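## Task

Locate the object whose underside shows the letters E then F, reading left to right, and place it alone in the tray, lying flat on the tray's floor. No other object may be in the tray or on the floor near the table. It only counts if the object stays that way without the robot holding it.

## Robot and tools

Robot: two identical 6-joint arms, left_arm and right_arm, each with a parallel two-finger gripper and a wrist camera. They stand on opposite sides of the table. left_arm's base is at (+0.103, +0.481, +0.120) m, on the +y side. right_arm's base is at (-0.061, -0.438, +0.109) m.

Scene frame: the origin is the table centre, +z is up, and the table top is at z = +0.020 m. The names left and right are just labels and say nothing about image sides. Results report each gripper's end_effector_position in metres and end_effector_quat_wxyz in this shared frame, plus linear (m/s) and angular (rad/s) velocities. That position is the point between the finger pads, about 3 to 4 cm behind the fingertips. It can be a little wrong, more so when the arm reaches far.

Gripper axes: the fingers point along the gripper's +x axis and close along its y axis. Joint friction can make a gripper stop short or tilt slightly. Check the reported pose after each move and correct it. A very small move may not happen at all.

The 14-number row used by both motion tools: for left_arm dx, dy, dz, rx, ry, rz, opening, then the same seven for right_arm. Every value is in [-1, 1], and both arms are always included. dx to rz are an offset in that gripper's own axes, not a pose. The offset is measured from the gripper pose in the most recent result that showed it. Before any result in the scene has shown it, and in a reply's second and later calls, it is measured from where the gripper is when the action begins. 1.0 equals 0.6 m of translation or 180 degrees of rotation. rx, ry, rz form a single rotation vector. Opening is absolute: +1 is fully open (0.088 m), and empty fingers meet near -0.80. Closing fully takes about 0.5 s. Zero offsets do not mean stay still; they pull the gripper back to the reference pose. To keep an arm still, send the offset back to its wanted pose in the first call, then zeros.

execute_actions: the argument actions is a list with at most one item. An empty list returns the state only. {"rows": [[14 numbers], ...], "steps": n} runs up to 15 control steps of 1/30 s each, one row per step. The last row repeats if there are fewer rows than steps. Every row is an offset from the same reference pose, not from the previous row. {"steps": n} with no rows is a wait of up to 300 steps, counted from the last result. The optional pictures flag (true/false) controls whether camera images come back. A refused call moves nothing.

move: target is one 14-number row, laid out as above, with offsets from the same reference. The grippers travel in straight lines, and both arms finish together after 0.5 to 10 s. speed is the top path speed in m/s, from 0.002 to 0.5 (default 0.25); rotation is capped at twice that in rad/s. The opening is sent at the start. Paths ignore obstacles and the other arm, and grippers can lag behind, stray, or overshoot speed near full reach. The result adds a move: line saying how it ended: done, off_target, moving, held or fault. If only one arm is named, the other finished normally. It also lists the limits that acted (paced = pose clipped; held = some steps blocked, after which the arm may jump fast) and each gripper's remaining distance to its target. Faster contact and targets far past the contact point press harder.

wait: seconds from 0 to 10; the robot gets no new command. zoom_image: camera (cam_head_left, cam_head_right, cam_left_wrist, cam_right_wrist) and region [x0, y0, x1, y1] in pixels, at most 504 by 504, origin at the top left. All four images are 504x504. read_manual: section "licences" returns licence text and does not move anything. finished_scene: scene is the current scene's number; it ends that scene irreversibly, grades it, and gives the next task. Replying with no tool call ends everything.

Result lines: grip_measured is the actual finger opening on the command scale. It may be off by about 1 mm, and reads up to 0.061 narrower while squeezing a hard part. To hold something, command about 0.07 below grip_measured; less than that grips more lightly. Very thin parts (under 3 mm) get less force. HELD marks steps where the command was not sent. "pose unreachable" means the clearance check altered or blocked a named arm. "Hand target" shows where the controller is currently driving a gripper. MOTOR HOT appears from 50 °C. At 95 °C an OVER-TEMPERATURE FAULT holds the arm, and if it does not cool it goes limp. Holding loads heats motors. TORQUE FAULT: a joint reaching its load limit freezes that arm for 10 s.

Control details: each step's command is clipped to within 70 mm and 16 degrees of the measured pose. A far target therefore needs several actions; after an action the arm continues at most 70 mm more. Joint ranges (rad): waist ±3.054, shoulder 0 to 3.142, elbow 0 to 2.356, wrist pitch ±1.571, wrist yaw ±1.571, wrist roll ±3.142. Load limits (N m): waist 16.8, shoulder 20.8, elbow 20.8, wrist pitch 5.49, wrist yaw 5.47, wrist roll 5.13. The simulation keeps running while a reply is being written. A held part may occasionally be tugged.

Avoid: knocking or placing anything off the table, letting the arms collide or push each other, drops, slips, slams and hard pushes. Release the object so it lies flat on the tray floor and stays there on its own, with no other object in the tray.

Each tool is called as a command line: name --argument value for each argument, lists and objects as JSON in quotes; but a table of rows of numbers goes row by row, as --pt "numbers of a row", without its own name.

## Session

execute_actions --actions '[]'

Scene clock: 0.00 s of 4730.00 s.
left_arm: end_effector_position=(-0.1654, +0.2709, +0.2265) grip_measured=-0.790 end_effector_quat_wxyz=(+0.159, +0.565, -0.002, -0.809) end_effector_velocity=(+0.001, +0.002, -0.001) end_effector_angular_velocity=(+0.001, -0.008, +0.002) | right_arm: end_effector_position=(+0.0479, -0.0694, +0.2337) grip_measured=-0.790 end_effector_quat_wxyz=(+0.780, -0.125, +0.613, -0.016) end_effector_velocity=(+0.002, +0.000, -0.000) end_effector_angular_velocity=(+0.007, +0.007, -0.001)
Joint positions: left_arm=[-0.263  1.525  1.04  -0.67  -0.015  0.435  0.   ] | right_arm=[-0.357  2.124  1.912 -1.495  0.279  1.255  0.   ]
Joint velocities: left_arm=[-0.007 -0.002 -0.002 -0.007 -0.007 -0.007 -0.   ] | right_arm=[-0.007 -0.002 -0.002  0.007 -0.007 -0.007 -0.   ]
Heat: left arm: hottest elbow 27 °C (+0.0 °C/min); right arm: hottest waist 27 °C (+0.0 °C/min).
Hand target (left_arm): -0.165, +0.271, +0.227; -0.159, -0.565, +0.002, +0.809
Hand target (right_arm): +0.048, -0.069, +0.234; +0.780, -0.125, +0.613, -0.016

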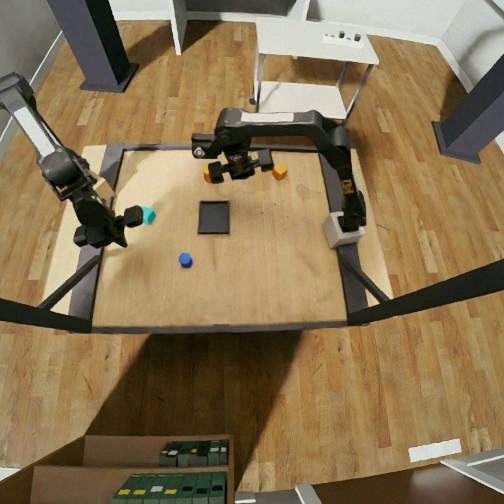

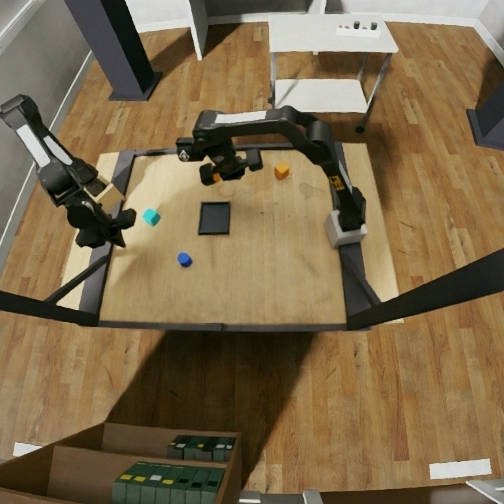

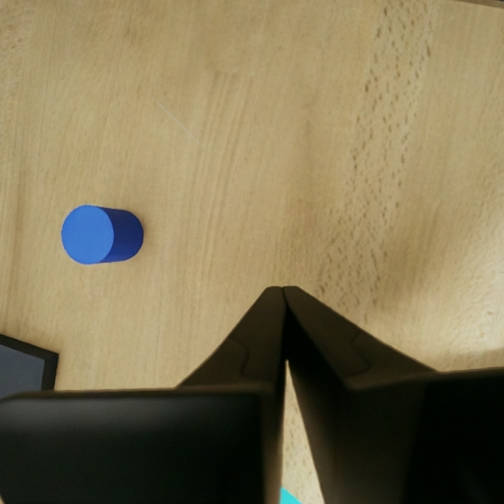

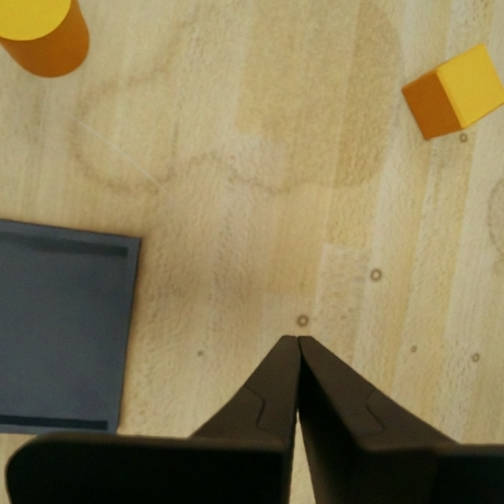

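zoom_image --camera "cam_head_left" --region '[70, 100, 390, 340]'

zoom_image --camera "cam_head_right" --region '[70, 100, 390, 340]'

Region (70, 100, 390, 340) of cam_head_left's 504x504 image, scaled by 1.575, with more detail than that image has; it fills the top 378 rows of this view, and the rest is white.

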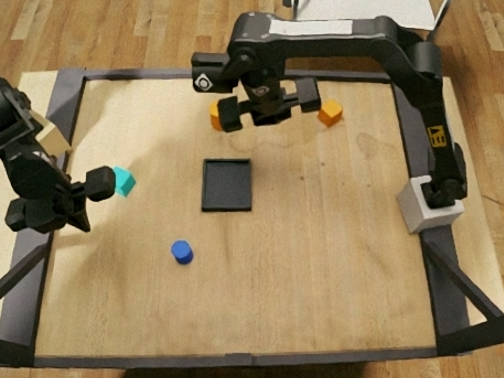

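Region (70, 100, 390, 340) of cam_head_right's 504x504 image, scaled by 1.575, with more detail than that image has; it fills the top 378 rows of this view, and the rest is white.

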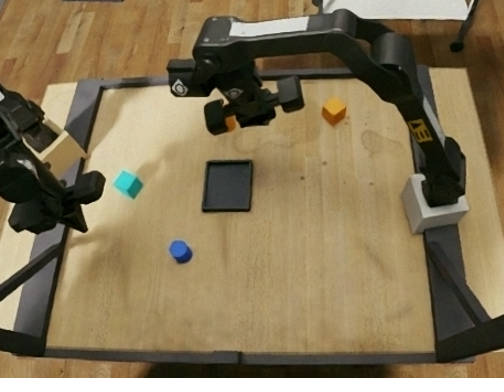

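move --target '[0.007,0.040,-0.264,-0.257,0.136,-0.008,1, 0.227,-0.278,0.152,-0.0776,0.0614,0.0777,1]' --speed 0.3

Scene clock: 40.93 s of 4730.00 s.
left_arm: end_effector_position=(-0.0181, +0.2728, +0.1741) grip_measured=+1.000 end_effector_quat_wxyz=(+0.355, +0.608, +0.346, -0.620) end_effector_velocity=(+0.001, -0.001, -0.001) end_effector_angular_velocity=(-0.006, -0.005, +0.010) | right_arm: end_effector_position=(+0.1920, -0.2380, +0.1650) grip_measured=+1.000 end_effector_quat_wxyz=(+0.698, -0.140, +0.688, +0.142) end_effector_velocity=(+0.001, +0.002, -0.000) end_effector_angular_velocity=(+0.021, +0.008, +0.015)
Joint positions: left_arm=[ 0.123  1.505  0.881 -0.926 -0.002  0.007  0.088] | right_arm=[-1.079  1.808  1.219 -0.968  0.004  0.27   0.088]
Joint velocities: left_arm=[ 0.002  0.002 -0.002  0.007 -0.007 -0.007  0.   ] | right_arm=[-0.007  0.002  0.002  0.007 -0.022 -0.022  0.   ]
Heat: left arm: hottest elbow 31 °C (+5.9 °C/min); right arm: hottest shoulder 35 °C (+11.7 °C/min).
Hand target (left_arm): -0.016, +0.276, +0.169; +0.351, +0.613, +0.354, -0.613
Hand target (right_arm): +0.191, -0.240, +0.161; +0.693, -0.141, +0.692, +0.142
Off the commanded pose (left_arm): 0.005 m, 1 deg.
Off the commanded pose (right_arm): 0.006 m, 1 deg.
After step 90, 35.87 s passed at rest.
move: done

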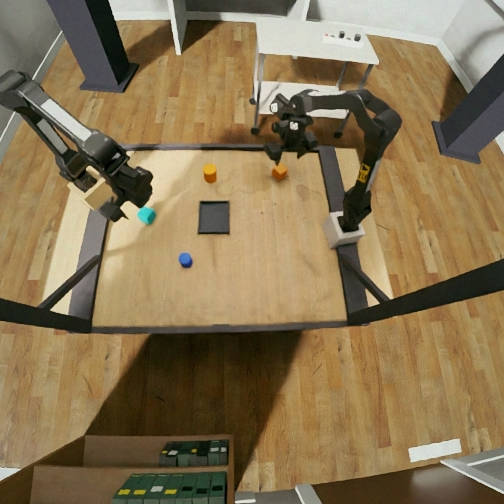

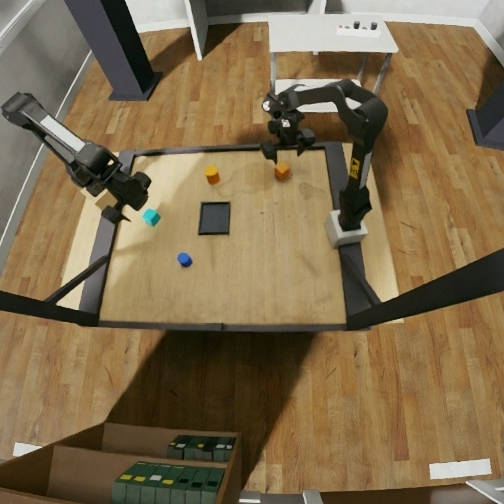

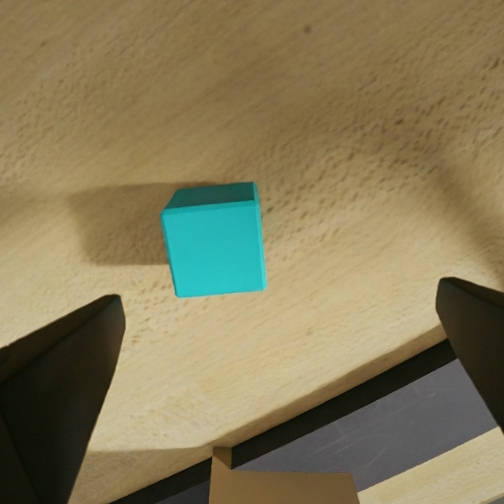

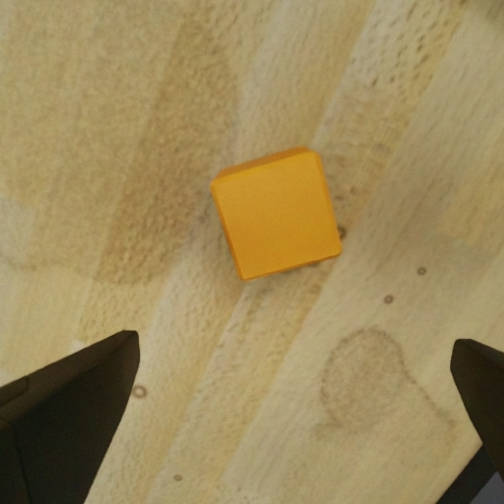

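move --target '[0.107,0.0415,-0.0175,-0.02,0,0,1, 0.092,0.005,0.037,-0.097,0,0,1]' --speed 0.2

Scene clock: 53.83 s of 4730.00 s.
left_arm: end_effector_position=(+0.0060, +0.2650, +0.1143) grip_measured=+1.000 end_effector_quat_wxyz=(+0.378, +0.592, +0.362, -0.613) end_effector_velocity=(-0.001, -0.004, -0.001) end_effector_angular_velocity=(-0.018, +0.001, +0.005) | right_arm: end_effector_position=(+0.2121, -0.2245, +0.1140) grip_measured=+1.000 end_effector_quat_wxyz=(+0.672, -0.242, +0.655, +0.245) end_effector_velocity=(-0.002, +0.001, -0.002) end_effector_angular_velocity=(+0.016, +0.015, +0.005)
Joint positions: left_arm=[ 0.228  1.607  0.706 -0.632 -0.002  0.047  0.088] | right_arm=[-1.084  1.966  1.211 -0.792  0.004 -0.039  0.088]
Joint velocities: left_arm=[-0.002  0.002 -0.002  0.022 -0.007 -0.007  0.   ] | right_arm=[-0.002  0.002 -0.007  0.007 -0.022 -0.007  0.   ]
Heat: left arm: hottest elbow 30 °C (+3.3 °C/min); right arm: hottest shoulder 34 °C (+7.8 °C/min).
Hand target (left_arm): +0.008, +0.269, +0.110; +0.373, +0.596, +0.366, -0.609
Hand target (right_arm): +0.212, -0.227, +0.110; +0.669, -0.244, +0.658, +0.244
Off the commanded pose (left_arm): 0.006 m, 1 deg.
Off the commanded pose (right_arm): 0.004 m, 1 deg.
After step 90, 8.67 s passed at rest.
move: done

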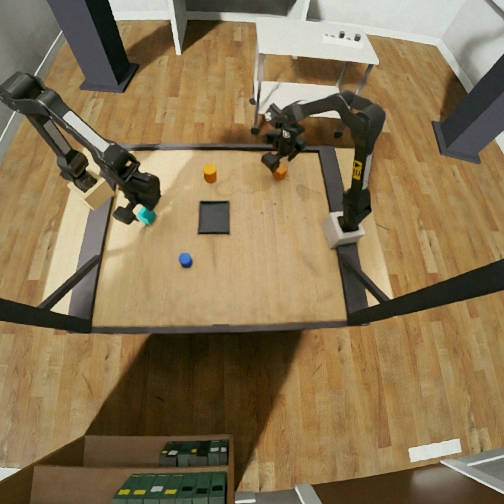

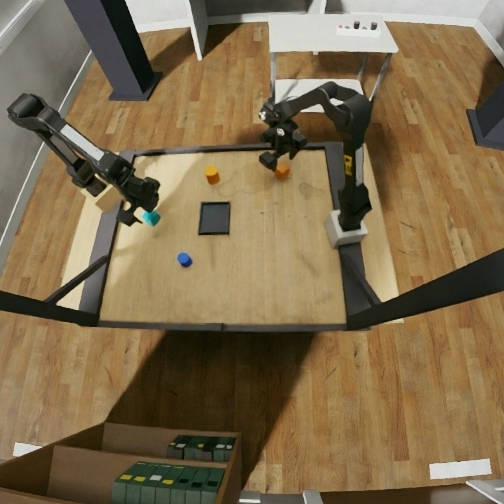

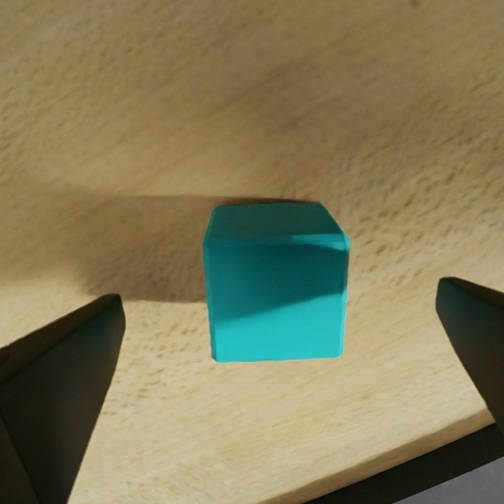

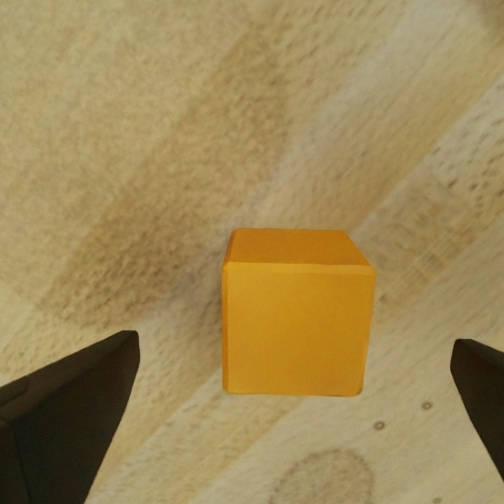

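move --target '[0.095,0,-0.006,0,0,0,1, 0.095,0,0,0,0,0,1]' --speed 0.1

execute_actions --actions '[{"rows": [[0,0,0,0,0,0,-0.05, 0,0,0,0,0,0,-0.05]], "steps": 15}]'

Scene clock: 57.43 s of 4730.00 s.
left_arm: end_effector_position=(+0.0050, +0.2626, +0.0616) grip_measured=+1.000 end_effector_quat_wxyz=(+0.381, +0.587, +0.359, -0.618) end_effector_velocity=(+0.003, +0.000, -0.003) end_effector_angular_velocity=(-0.002, -0.022, +0.021) | right_arm: end_effector_position=(+0.2151, -0.2222, +0.0612) grip_measured=+1.000 end_effector_quat_wxyz=(+0.676, -0.241, +0.651, +0.246) end_effector_velocity=(-0.002, -0.004, -0.003) end_effector_angular_velocity=(-0.017, +0.009, +0.019)
Joint positions: left_arm=[ 0.228  1.786  0.619 -0.35  -0.002  0.047  0.088] | right_arm=[-1.084  2.086  1.143 -0.592  0.004 -0.04   0.088]
Joint velocities: left_arm=[-0.002  0.012 -0.002  0.007 -0.022 -0.022  0.   ] | right_arm=[-0.002  0.007 -0.002 -0.007  0.007 -0.022  0.   ]
Heat: left arm: hottest elbow 30 °C (+3.1 °C/min); right arm: hottest shoulder 34 °C (+7.3 °C/min).
Hand target (left_arm): +0.007, +0.266, +0.058; +0.378, +0.592, +0.362, -0.613
Hand target (right_arm): +0.213, -0.224, +0.057; +0.672, -0.242, +0.655, +0.245
Off the commanded pose (left_arm): 0.006 m, 1 deg.
Off the commanded pose (right_arm): 0.005 m, 1 deg.
move: done

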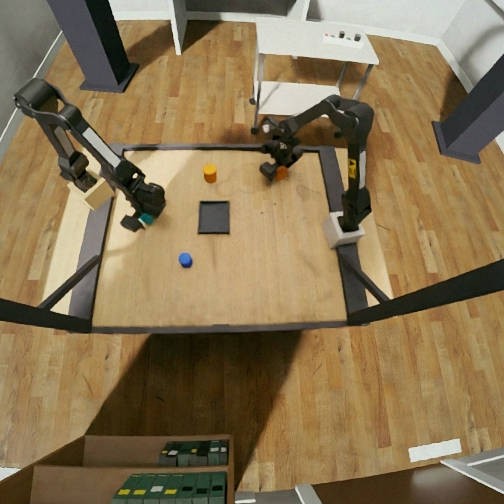

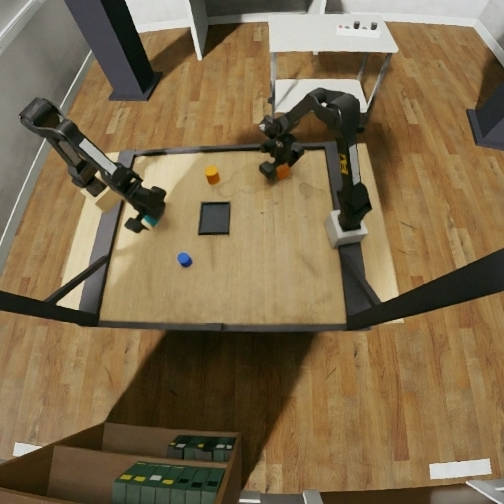

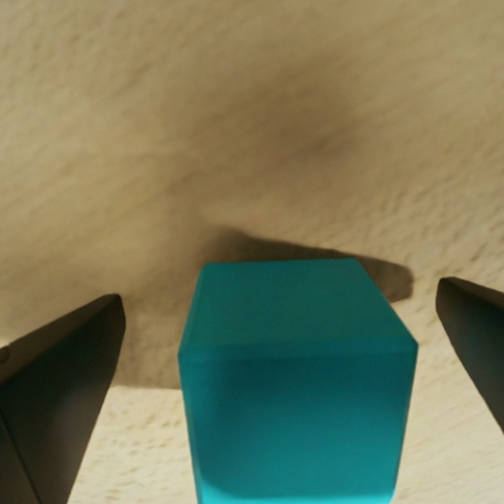

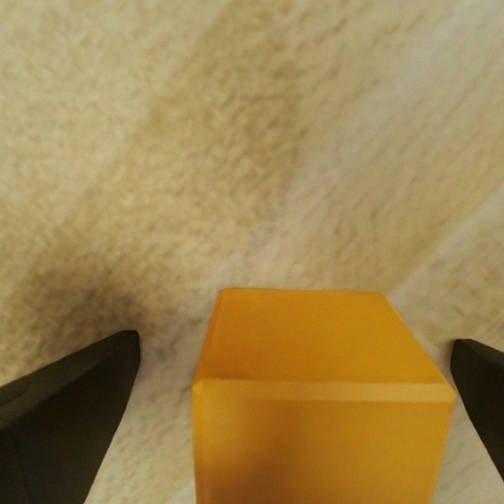

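Scene clock: 57.93 s of 4730.00 s.
left_arm: end_effector_position=(+0.0050, +0.2625, +0.0617) grip_measured=+0.083 end_effector_quat_wxyz=(+0.381, +0.587, +0.359, -0.618) end_effector_velocity=(+0.002, +0.009, -0.001) end_effector_angular_velocity=(+0.041, -0.010, +0.004) | right_arm: end_effector_position=(+0.2150, -0.2222, +0.0612) grip_measured=+0.077 end_effector_quat_wxyz=(+0.676, -0.241, +0.651, +0.246) end_effector_velocity=(-0.002, +0.002, +0.001) end_effector_angular_velocity=(+0.016, +0.015, +0.006)
Joint positions: left_arm=[ 0.228  1.786  0.619 -0.35  -0.002  0.047  0.043] | right_arm=[-1.084  2.086  1.143 -0.592  0.004 -0.04   0.043]
Joint velocities: left_arm=[-0.002  0.002 -0.002 -0.037  0.007 -0.007 -0.   ] | right_arm=[-0.002 -0.002  0.002 -0.007 -0.022 -0.007 -0.   ]
Heat: left arm: hottest elbow 30 °C (+3.1 °C/min); right arm: hottest shoulder 34 °C (+7.2 °C/min).
Hand target (left_arm): +0.005, +0.262, +0.062; +0.381, +0.587, +0.359, -0.618
Hand target (right_arm): +0.215, -0.222, +0.061; +0.676, -0.241, +0.651, +0.246
Off the commanded pose (left_arm): 0.000 m, 0 deg.
Off the commanded pose (right_arm): 0.000 m, 0 deg.
Steps of this call (steps 1 to 15: all 15 steps of this action). Readings (end_effector_position):
1: left_arm (+0.0050, +0.2625, +0.0616) | right_arm (+0.2151, -0.2222, +0.0612)
2: left_arm (+0.0050, +0.2625, +0.0616) | right_arm (+0.2151, -0.2222, +0.0612)
4: left_arm (+0.0050, +0.2625, +0.0616) | right_arm (+0.2151, -0.2222, +0.0612)
8: left_arm (+0.0050, +0.2625, +0.0616) | right_arm (+0.2151, -0.2222, +0.0612)
15: the state above

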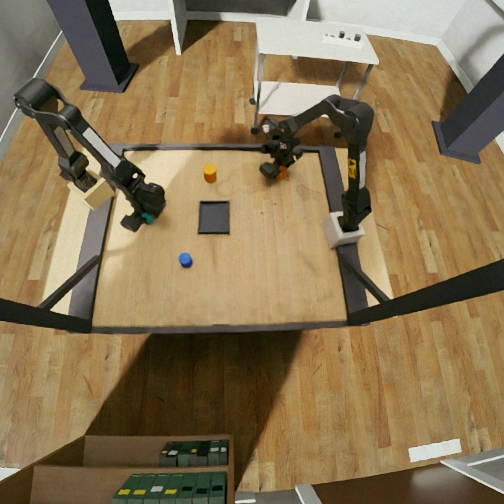

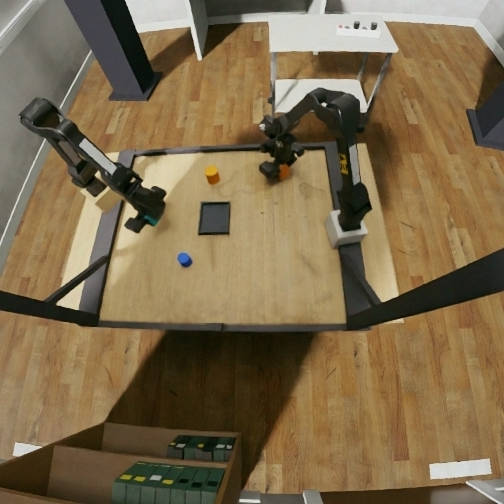

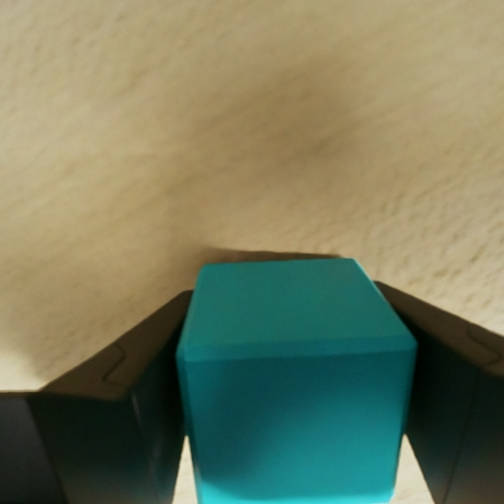

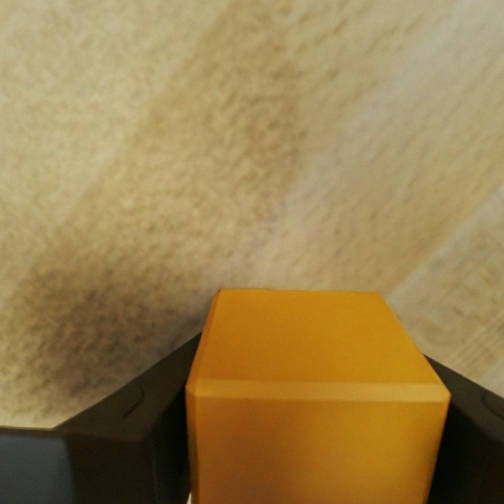

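move --target '[-0.353,0.160,0.2105,-0.0715,-0.479,0.0739,-0.05, -0.3705,0.4137,-0.095,-0.1666,-0.4677,0.1757,-0.05]' --speed 0.25

Scene clock: 73.83 s of 4730.00 s.
left_arm: end_effector_position=(+0.0377, +0.1197, +0.2798) grip_measured=+0.083 end_effector_quat_wxyz=(+0.642, +0.002, -0.001, -0.766) end_effector_velocity=(-0.002, -0.001, -0.002) end_effector_angular_velocity=(+0.006, +0.021, -0.010) | right_arm: end_effector_position=(+0.0050, -0.0741, +0.2814) grip_measured=+0.077 end_effector_quat_wxyz=(+0.766, +0.001, +0.002, +0.643) end_effector_velocity=(-0.000, -0.001, -0.005) end_effector_angular_velocity=(-0.016, -0.019, +0.005)
Joint positions: left_arm=[ 0.47   1.513  0.312  1.2   -0.004  0.003  0.043] | right_arm=[-0.361  1.451  0.342  1.106 -0.008  0.004  0.043]
Joint velocities: left_arm=[-0.002  0.012  0.002  0.007  0.007 -0.022 -0.   ] | right_arm=[-0.002  0.012 -0.007  0.007 -0.007 -0.022  0.   ]
Heat: left arm: hottest elbow 30 °C (+1.0 °C/min); right arm: hottest shoulder 35 °C (+6.0 °C/min).
Hand target (left_arm): +0.039, +0.117, +0.280; +0.645, -0.000, +0.000, -0.764
Hand target (right_arm): +0.004, -0.074, +0.280; +0.766, -0.002, +0.001, +0.643
Off the commanded pose (left_arm): 0.003 m, 0 deg.
Off the commanded pose (right_arm): 0.002 m, 0 deg.
After step 90, 9.10 s passed at rest.
move: done

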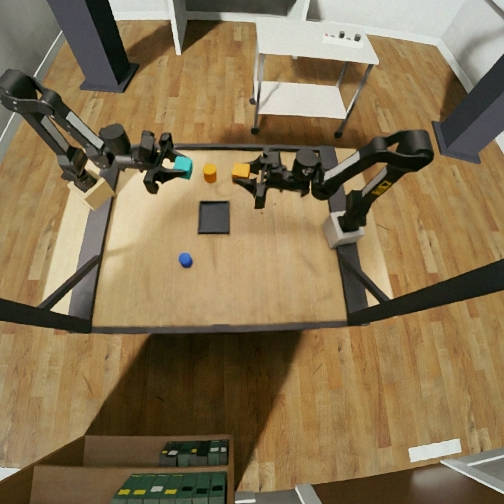

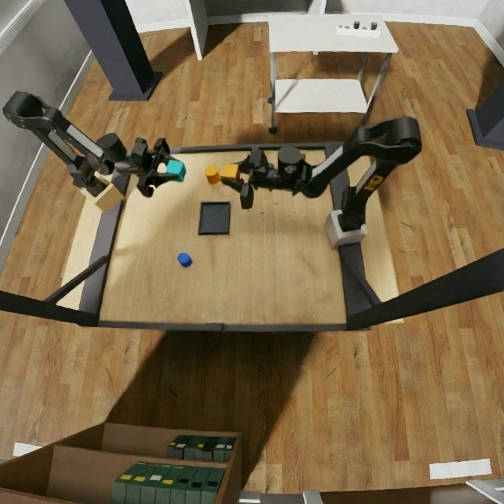

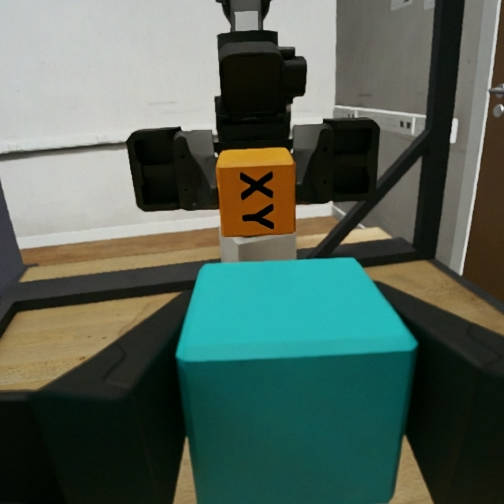

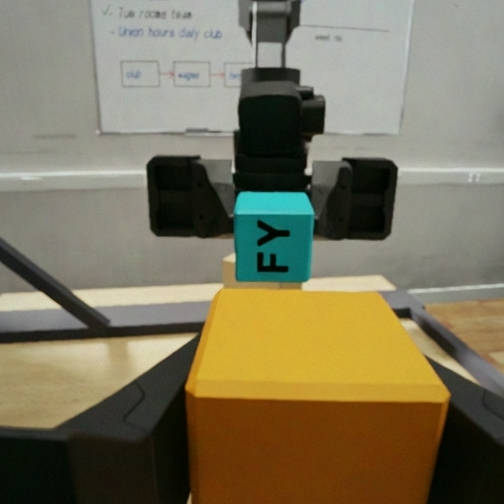

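move --target '[-0.2245,-0.095,-0.333,0,0.5,0,-0.05, -0.186,-0.346,-0.336,0,0.5,0,-0.05]' --speed 0.25

Scene clock: 85.87 s of 4730.00 s.
left_arm: end_effector_position=(+0.0078, +0.2618, +0.0822) grip_measured=+0.083 end_effector_quat_wxyz=(+0.456, +0.543, +0.447, -0.545) end_effector_velocity=(+0.001, +0.006, -0.002) end_effector_angular_velocity=(+0.032, -0.006, +0.005) | right_arm: end_effector_position=(+0.1856, -0.2202, +0.0787) grip_measured=+0.077 end_effector_quat_wxyz=(+0.541, -0.450, +0.544, +0.458) end_effector_velocity=(+0.000, +0.001, +0.001) end_effector_angular_velocity=(-0.002, +0.014, +0.005)
Joint positions: left_arm=[ 0.234  1.738  0.685 -0.51  -0.011 -0.23   0.043] | right_arm=[-1.031  2.004  1.1   -0.671 -0.011 -0.675  0.043]
Joint velocities: left_arm=[-0.002  0.012  0.002 -0.022  0.007 -0.007 -0.   ] | right_arm=[-0.002  0.007  0.017 -0.022 -0.007 -0.007 -0.   ]
Heat: left arm: hottest elbow 31 °C (+1.0 °C/min); right arm: hottest shoulder 33 °C (+0.0 °C/min).
Hand target (left_arm): +0.006, +0.262, +0.080; +0.453, +0.545, +0.451, -0.542
Hand target (right_arm): +0.189, -0.220, +0.078; +0.540, -0.452, +0.544, +0.456
Off the commanded pose (left_arm): 0.003 m, 1 deg.
Off the commanded pose (right_arm): 0.004 m, 1 deg.
After step 90, 5.43 s passed at rest.
move: done

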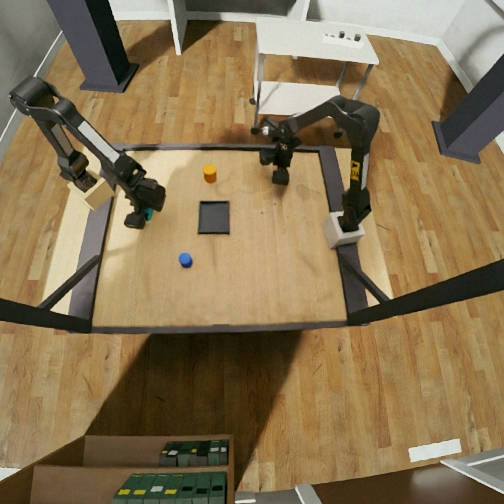

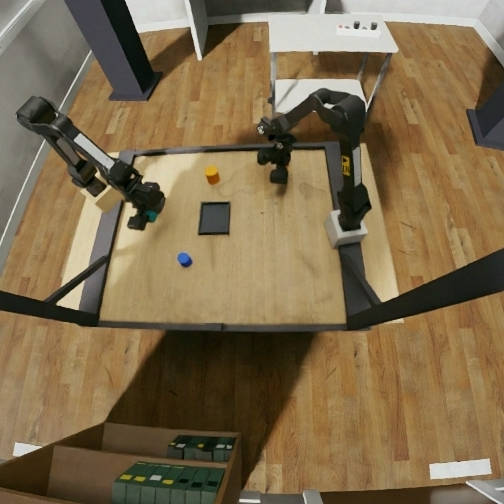

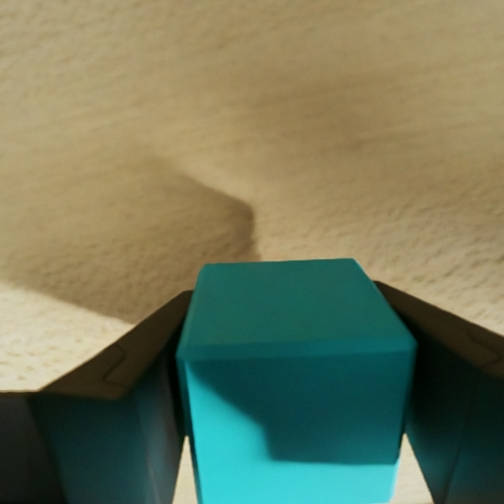

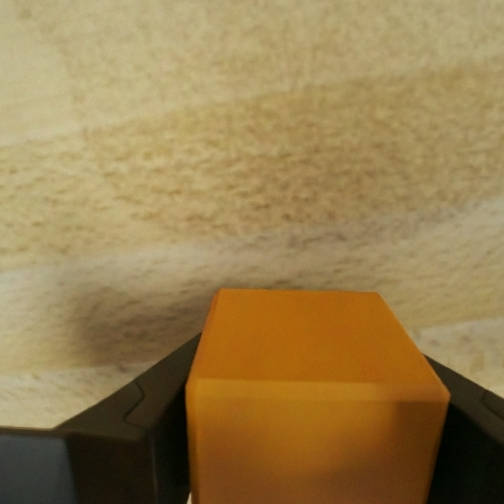

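move --target '[0.039,0,0,0,0,0,-0.05, 0.034,0,0,0,0,0,-0.05]' --speed 0.05

execute_actions --actions '[{"rows": [[0,0,0,0,0,0,1, 0,0,0,0,0,0,1]], "steps": 12}]' --pictures false

move --target '[-0.13,0,0,0,0,0,1, -0.13,0,0,0,0,0,1]' --speed 0.2

Scene clock: 88.20 s of 4730.00 s.
left_arm: end_effector_position=(+0.0059, +0.2579, +0.0631) grip_measured=+0.083 end_effector_quat_wxyz=(+0.459, +0.538, +0.444, -0.550) end_effector_velocity=(+0.004, +0.002, -0.001) end_effector_angular_velocity=(+0.002, -0.025, +0.005) | right_arm: end_effector_position=(+0.1875, -0.2188, +0.0619) grip_measured=+0.077 end_effector_quat_wxyz=(+0.544, -0.450, +0.540, +0.457) end_effector_velocity=(-0.000, -0.003, +0.000) end_effector_angular_velocity=(-0.010, +0.000, +0.019)
Joint positions: left_arm=[ 0.234  1.811  0.664 -0.4   -0.011 -0.23   0.043] | right_arm=[-1.031  2.047  1.082 -0.599 -0.01  -0.676  0.043]
Joint velocities: left_arm=[-0.002  0.002 -0.002 -0.007 -0.022 -0.007 -0.   ] | right_arm=[-0.002 -0.002 -0.002 -0.007  0.007 -0.022 -0.   ]
Heat: left arm: hottest elbow 31 °C (+1.0 °C/min); right arm: hottest shoulder 33 °C (+0.0 °C/min).
Hand target (left_arm): +0.008, +0.262, +0.059; +0.456, +0.543, +0.447, -0.545
Hand target (right_arm): +0.185, -0.220, +0.058; +0.541, -0.450, +0.544, +0.457
Off the commanded pose (left_arm): 0.006 m, 1 deg.
Off the commanded pose (right_arm): 0.004 m, 1 deg.
move: done

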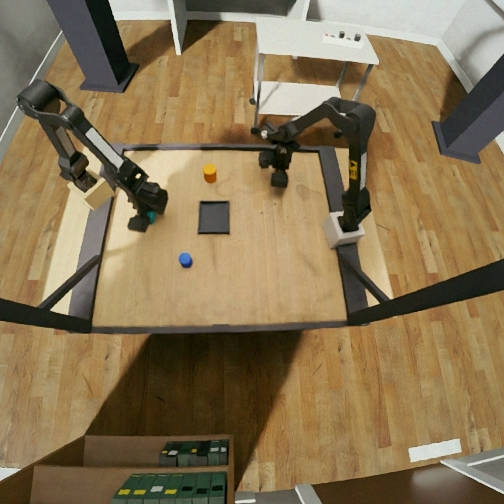

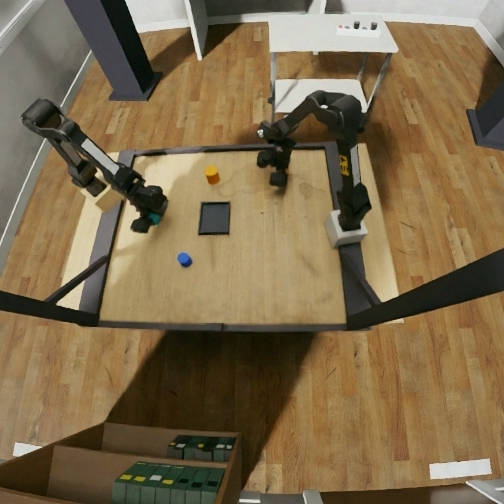

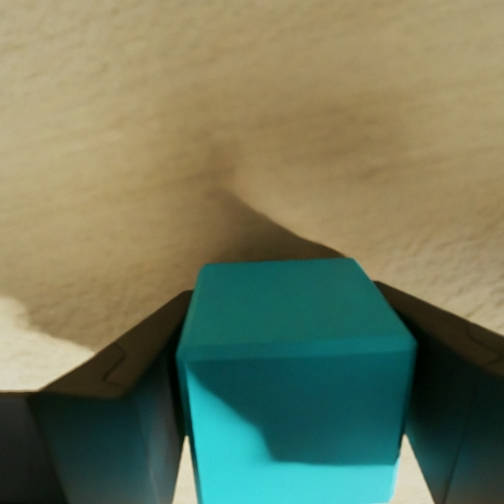

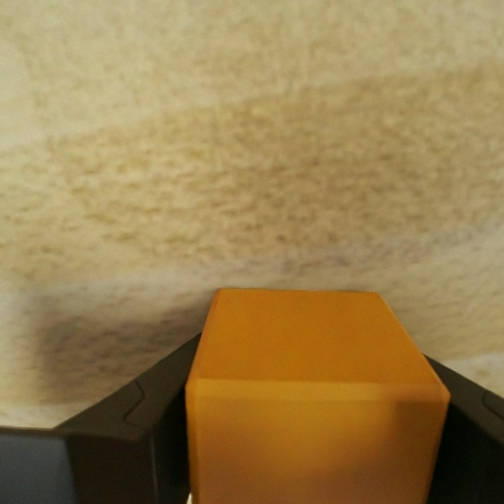

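Scene clock: 88.60 s of 4730.00 s.
left_arm: end_effector_position=(+0.0059, +0.2578, +0.0630) grip_measured=+0.972 end_effector_quat_wxyz=(+0.459, +0.538, +0.444, -0.550) end_effector_velocity=(+0.000, +0.005, -0.001) end_effector_angular_velocity=(+0.014, +0.002, +0.005) | right_arm: end_effector_position=(+0.1875, -0.2188, +0.0619) grip_measured=+0.972 end_effector_quat_wxyz=(+0.544, -0.450, +0.540, +0.457) end_effector_velocity=(-0.000, -0.003, +0.000) end_effector_angular_velocity=(-0.010, +0.001, +0.005)
Joint positions: left_arm=[ 0.234  1.811  0.664 -0.399 -0.011 -0.23   0.087] | right_arm=[-1.031  2.047  1.082 -0.599 -0.01  -0.676  0.087]
Joint velocities: left_arm=[-0.002 -0.002 -0.007 -0.007  0.007 -0.007  0.015] | right_arm=[-0.002 -0.002 -0.002 -0.007  0.007 -0.007  0.014]
Heat: left arm: hottest elbow 31 °C (+1.0 °C/min); right arm: hottest shoulder 33 °C (+0.0 °C/min).
Hand target (left_arm): +0.006, +0.258, +0.063; +0.459, +0.538, +0.444, -0.550
Hand target (right_arm): +0.188, -0.219, +0.062; +0.544, -0.450, +0.540, +0.457
Off the commanded pose (left_arm): 0.000 m, 0 deg.
Off the commanded pose (right_arm): 0.000 m, 0 deg.
Steps of this call (steps 1 to 12: all 12 steps of this action). Readings (end_effector_position):
1: left_arm (+0.0059, +0.2578, +0.0630) | right_arm (+0.1875, -0.2188, +0.0619)
2: left_arm (+0.0059, +0.2578, +0.0630) | right_arm (+0.1875, -0.2188, +0.0619)
4: left_arm (+0.0059, +0.2578, +0.0630) | right_arm (+0.1875, -0.2188, +0.0619)
8: left_arm (+0.0059, +0.2578, +0.0630) | right_arm (+0.1875, -0.2188, +0.0619)
12: the state above

Scene clock: 89.87 s of 4730.00 s.
left_arm: end_effector_position=(+0.0076, +0.2617, +0.1369) grip_measured=+1.000 end_effector_quat_wxyz=(+0.457, +0.542, +0.446, -0.546) end_effector_velocity=(-0.000, +0.004, +0.002) end_effector_angular_velocity=(+0.014, +0.002, -0.010) | right_arm: end_effector_position=(+0.1850, -0.2209, +0.1342) grip_measured=+1.000 end_effector_quat_wxyz=(+0.539, -0.451, +0.546, +0.457) end_effector_velocity=(-0.001, -0.005, +0.001) end_effector_angular_velocity=(-0.017, +0.008, +0.000)
Joint positions: left_arm=[ 0.234  1.578  0.786 -0.767 -0.011 -0.23   0.088] | right_arm=[-1.031  1.892  1.198 -0.887 -0.01  -0.676  0.088]
Joint velocities: left_arm=[-0.002 -0.007  0.002 -0.022  0.007  0.007  0.   ] | right_arm=[-0.007 -0.002  0.002 -0.022  0.007 -0.007  0.   ]
Heat: left arm: hottest elbow 31 °C (+1.0 °C/min); right arm: hottest shoulder 33 °C (+0.0 °C/min).
Hand target (left_arm): +0.006, +0.260, +0.140; +0.459, +0.538, +0.444, -0.550
Hand target (right_arm): +0.188, -0.219, +0.140; +0.544, -0.450, +0.540, +0.457
Off the commanded pose (left_arm): 0.005 m, 1 deg.
Off the commanded pose (right_arm): 0.006 m, 1 deg.
move: done

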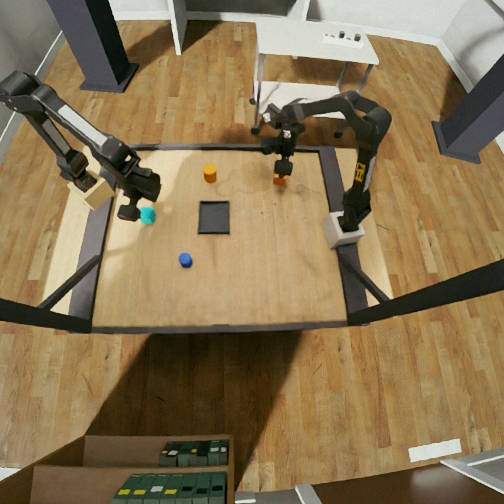

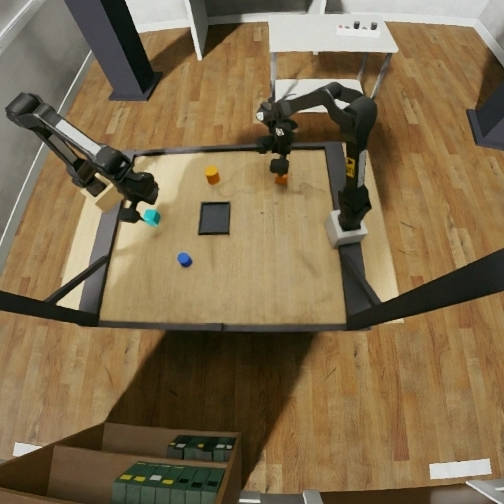

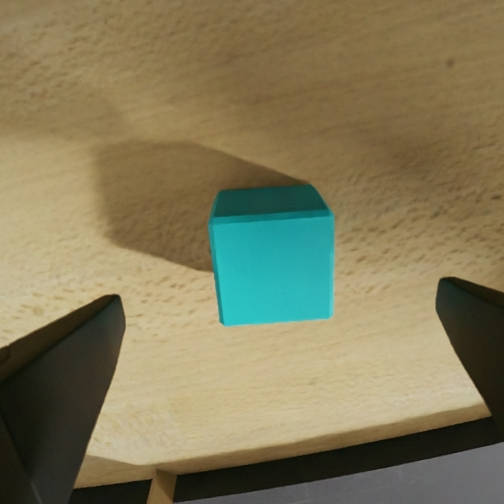

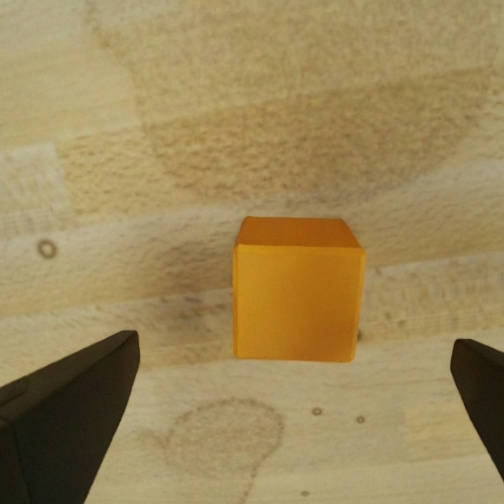

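move --target '[0.022,-0.2445,0.3025,0.143,0.005,0,1, 0.022,0.057,0.388,0.1035,-0.1393,-0.0271,1]' --speed 0.25

Scene clock: 99.40 s of 4730.00 s.
left_arm: end_effector_position=(-0.1693, +0.1077, +0.1348) grip_measured=+1.000 end_effector_quat_wxyz=(+0.326, +0.627, +0.315, -0.633) end_effector_velocity=(-0.001, -0.001, +0.003) end_effector_angular_velocity=(-0.002, -0.007, +0.005) | right_arm: end_effector_position=(+0.1909, +0.0117, +0.1218) grip_measured=+1.000 end_effector_quat_wxyz=(+0.725, -0.273, +0.464, +0.429) end_effector_velocity=(+0.003, +0.001, +0.000) end_effector_angular_velocity=(+0.002, -0.012, +0.001)
Joint positions: left_arm=[ 0.017  2.386  1.941 -1.112 -0.011 -0.004  0.088] | right_arm=[-0.691  2.269  1.642 -0.51  -0.006 -0.007  0.088]
Joint velocities: left_arm=[-0.002  0.007  0.027 -0.022 -0.007 -0.007  0.   ] | right_arm=[-0.002  0.002  0.002  0.007  0.007 -0.007  0.   ]
Heat: left arm: hottest elbow 31 °C (+0.0 °C/min); right arm: hottest shoulder 35 °C (+0.0 °C/min).
Hand target (left_arm): -0.169, +0.108, +0.127; +0.322, +0.634, +0.316, -0.628
Hand target (right_arm): +0.192, +0.014, +0.120; +0.727, -0.272, +0.463, +0.427
Off the commanded pose (left_arm): 0.010 m, 1 deg.
Off the commanded pose (right_arm): 0.003 m, 0 deg.
After step 90, 4.80 s passed at rest.
move: off_target (left_arm)

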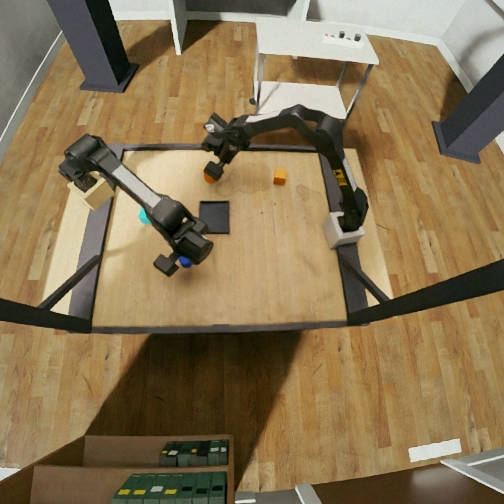

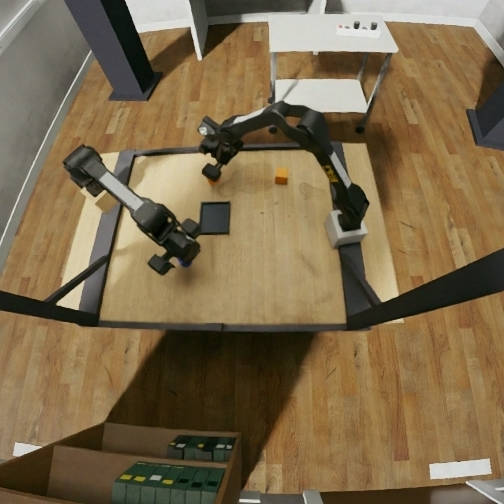

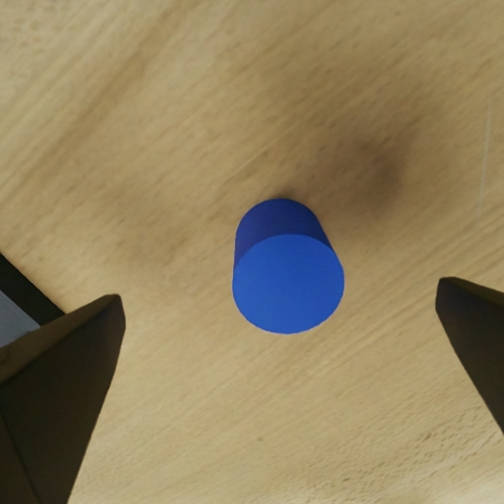

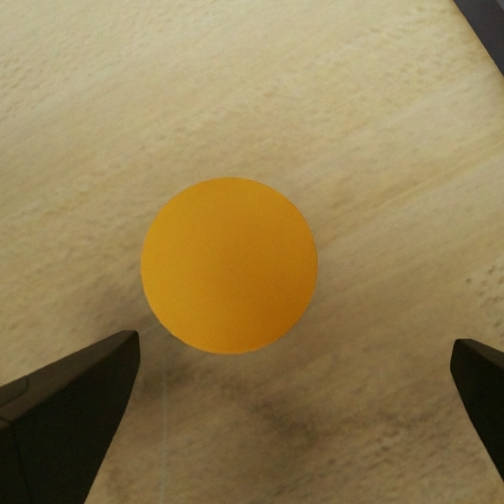

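move --target '[0.035,-0.010,-0.015,0,0.005,0,1, 0,0.032,0,0,0,0,1]' --speed 0.1

Scene clock: 105.60 s of 4730.00 s.
left_arm: end_effector_position=(-0.1695, +0.1159, +0.1157) grip_measured=+1.000 end_effector_quat_wxyz=(+0.324, +0.631, +0.316, -0.630) end_effector_velocity=(-0.000, +0.003, -0.004) end_effector_angular_velocity=(+0.010, +0.002, +0.020) | right_arm: end_effector_position=(+0.1745, +0.0205, +0.1214) grip_measured=+1.000 end_effector_quat_wxyz=(+0.724, -0.273, +0.464, +0.431) end_effector_velocity=(+0.001, +0.001, +0.003) end_effector_angular_velocity=(+0.018, +0.009, +0.009)
Joint positions: left_arm=[ 0.006  2.388  1.866 -1.045 -0.011 -0.013  0.088] | right_arm=[-0.651  2.27   1.643 -0.51   0.008  0.026  0.088]
Joint velocities: left_arm=[-0.002  0.002 -0.012  0.007  0.007 -0.022  0.   ] | right_arm=[-0.007 -0.007 -0.002  0.007 -0.022 -0.007  0.   ]
Heat: left arm: hottest elbow 31 °C (+0.0 °C/min); right arm: hottest shoulder 36 °C (+1.0 °C/min).
Hand target (left_arm): -0.169, +0.118, +0.114; +0.324, +0.633, +0.318, -0.628
Hand target (right_arm): +0.174, +0.021, +0.122; +0.725, -0.273, +0.464, +0.429
Off the commanded pose (left_arm): 0.003 m, 0 deg.
Off the commanded pose (right_arm): 0.001 m, 0 deg.
After step 90, 2.40 s passed at rest.
move: done

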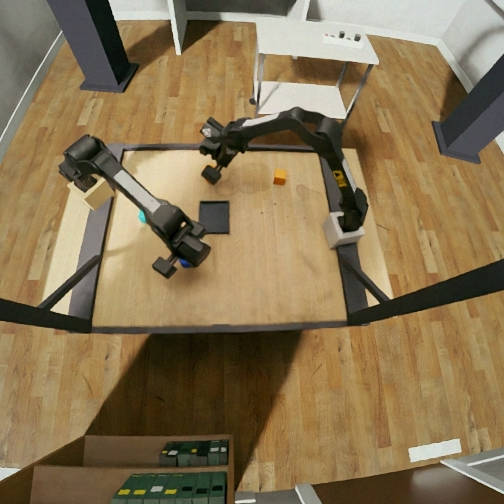

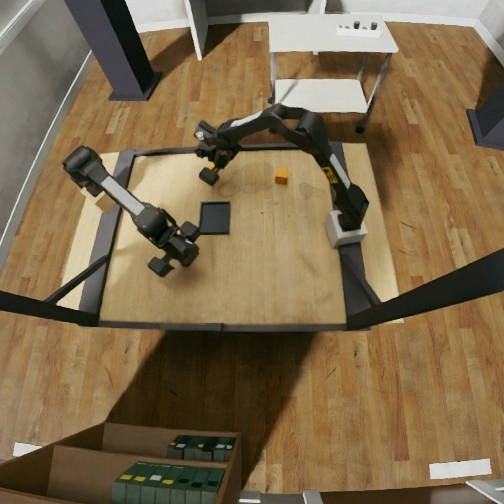

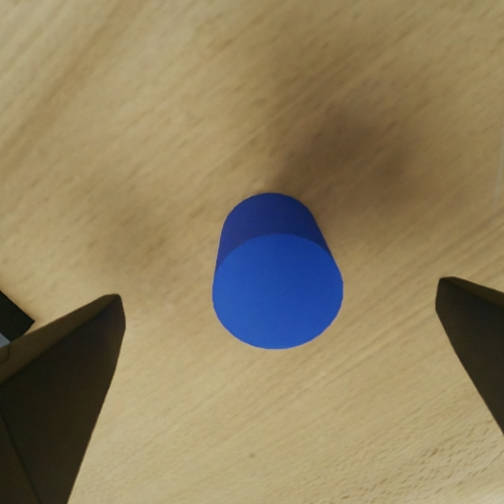

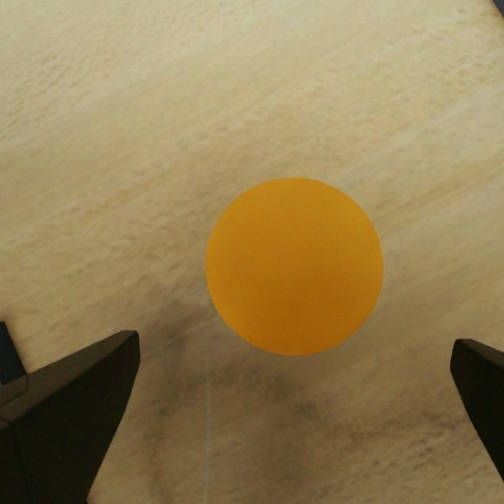

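move --target '[0.057,0,0.008,0,0,0,1, 0.093,0,0.023,0,0,0,1]' --speed 0.08

Scene clock: 117.47 s of 4730.00 s.
left_arm: end_effector_position=(-0.1752, +0.1083, +0.0929) grip_measured=+1.000 end_effector_quat_wxyz=(+0.328, +0.622, +0.312, -0.638) end_effector_velocity=(+0.003, +0.004, +0.003) end_effector_angular_velocity=(+0.009, -0.016, -0.010) | right_arm: end_effector_position=(+0.1901, +0.0510, +0.0791) grip_measured=+1.000 end_effector_quat_wxyz=(+0.725, -0.273, +0.463, +0.431) end_effector_velocity=(+0.003, -0.005, -0.005) end_effector_angular_velocity=(-0.023, -0.006, +0.010)
Joint positions: left_arm=[ 0.006  2.434  1.855 -0.961 -0.011 -0.013  0.088] | right_arm=[-0.651  2.467  1.816 -0.484  0.008  0.027  0.088]
Joint velocities: left_arm=[-0.002 -0.007 -0.002 -0.022 -0.007  0.007  0.   ] | right_arm=[-0.007  0.007 -0.002 -0.007  0.007 -0.022  0.   ]
Heat: left arm: hottest shoulder 32 °C (+2.0 °C/min); right arm: hottest shoulder 40 °C (+6.0 °C/min).
Hand target (left_arm): -0.172, +0.112, +0.082; +0.324, +0.631, +0.316, -0.630
Hand target (right_arm): +0.192, +0.052, +0.077; +0.724, -0.273, +0.464, +0.431
Off the commanded pose (left_arm): 0.012 m, 2 deg.
Off the commanded pose (right_arm): 0.003 m, 0 deg.
After step 90, 7.57 s passed at rest.
move: off_target (left_arm)

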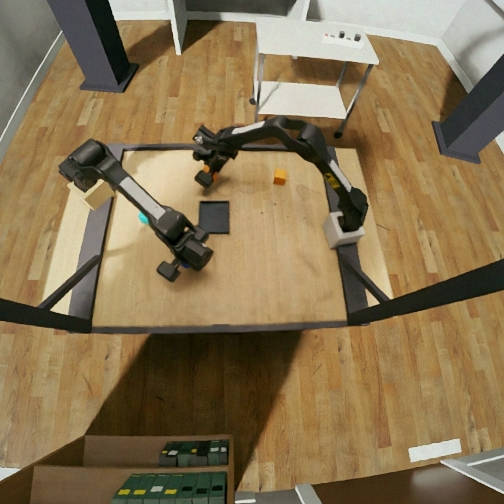

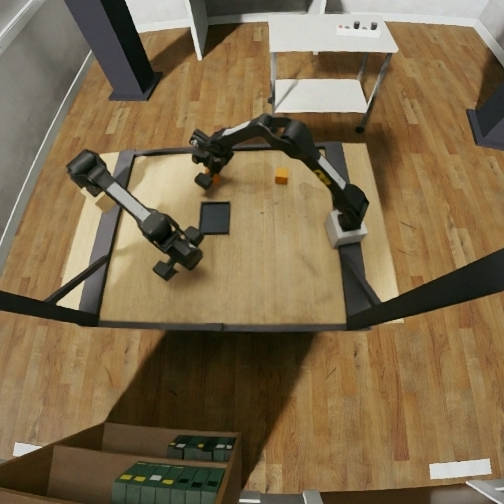

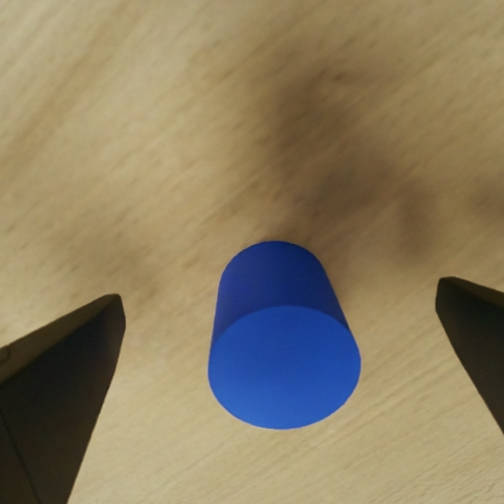

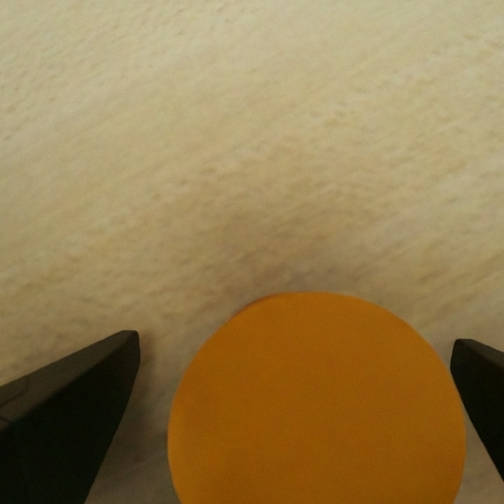

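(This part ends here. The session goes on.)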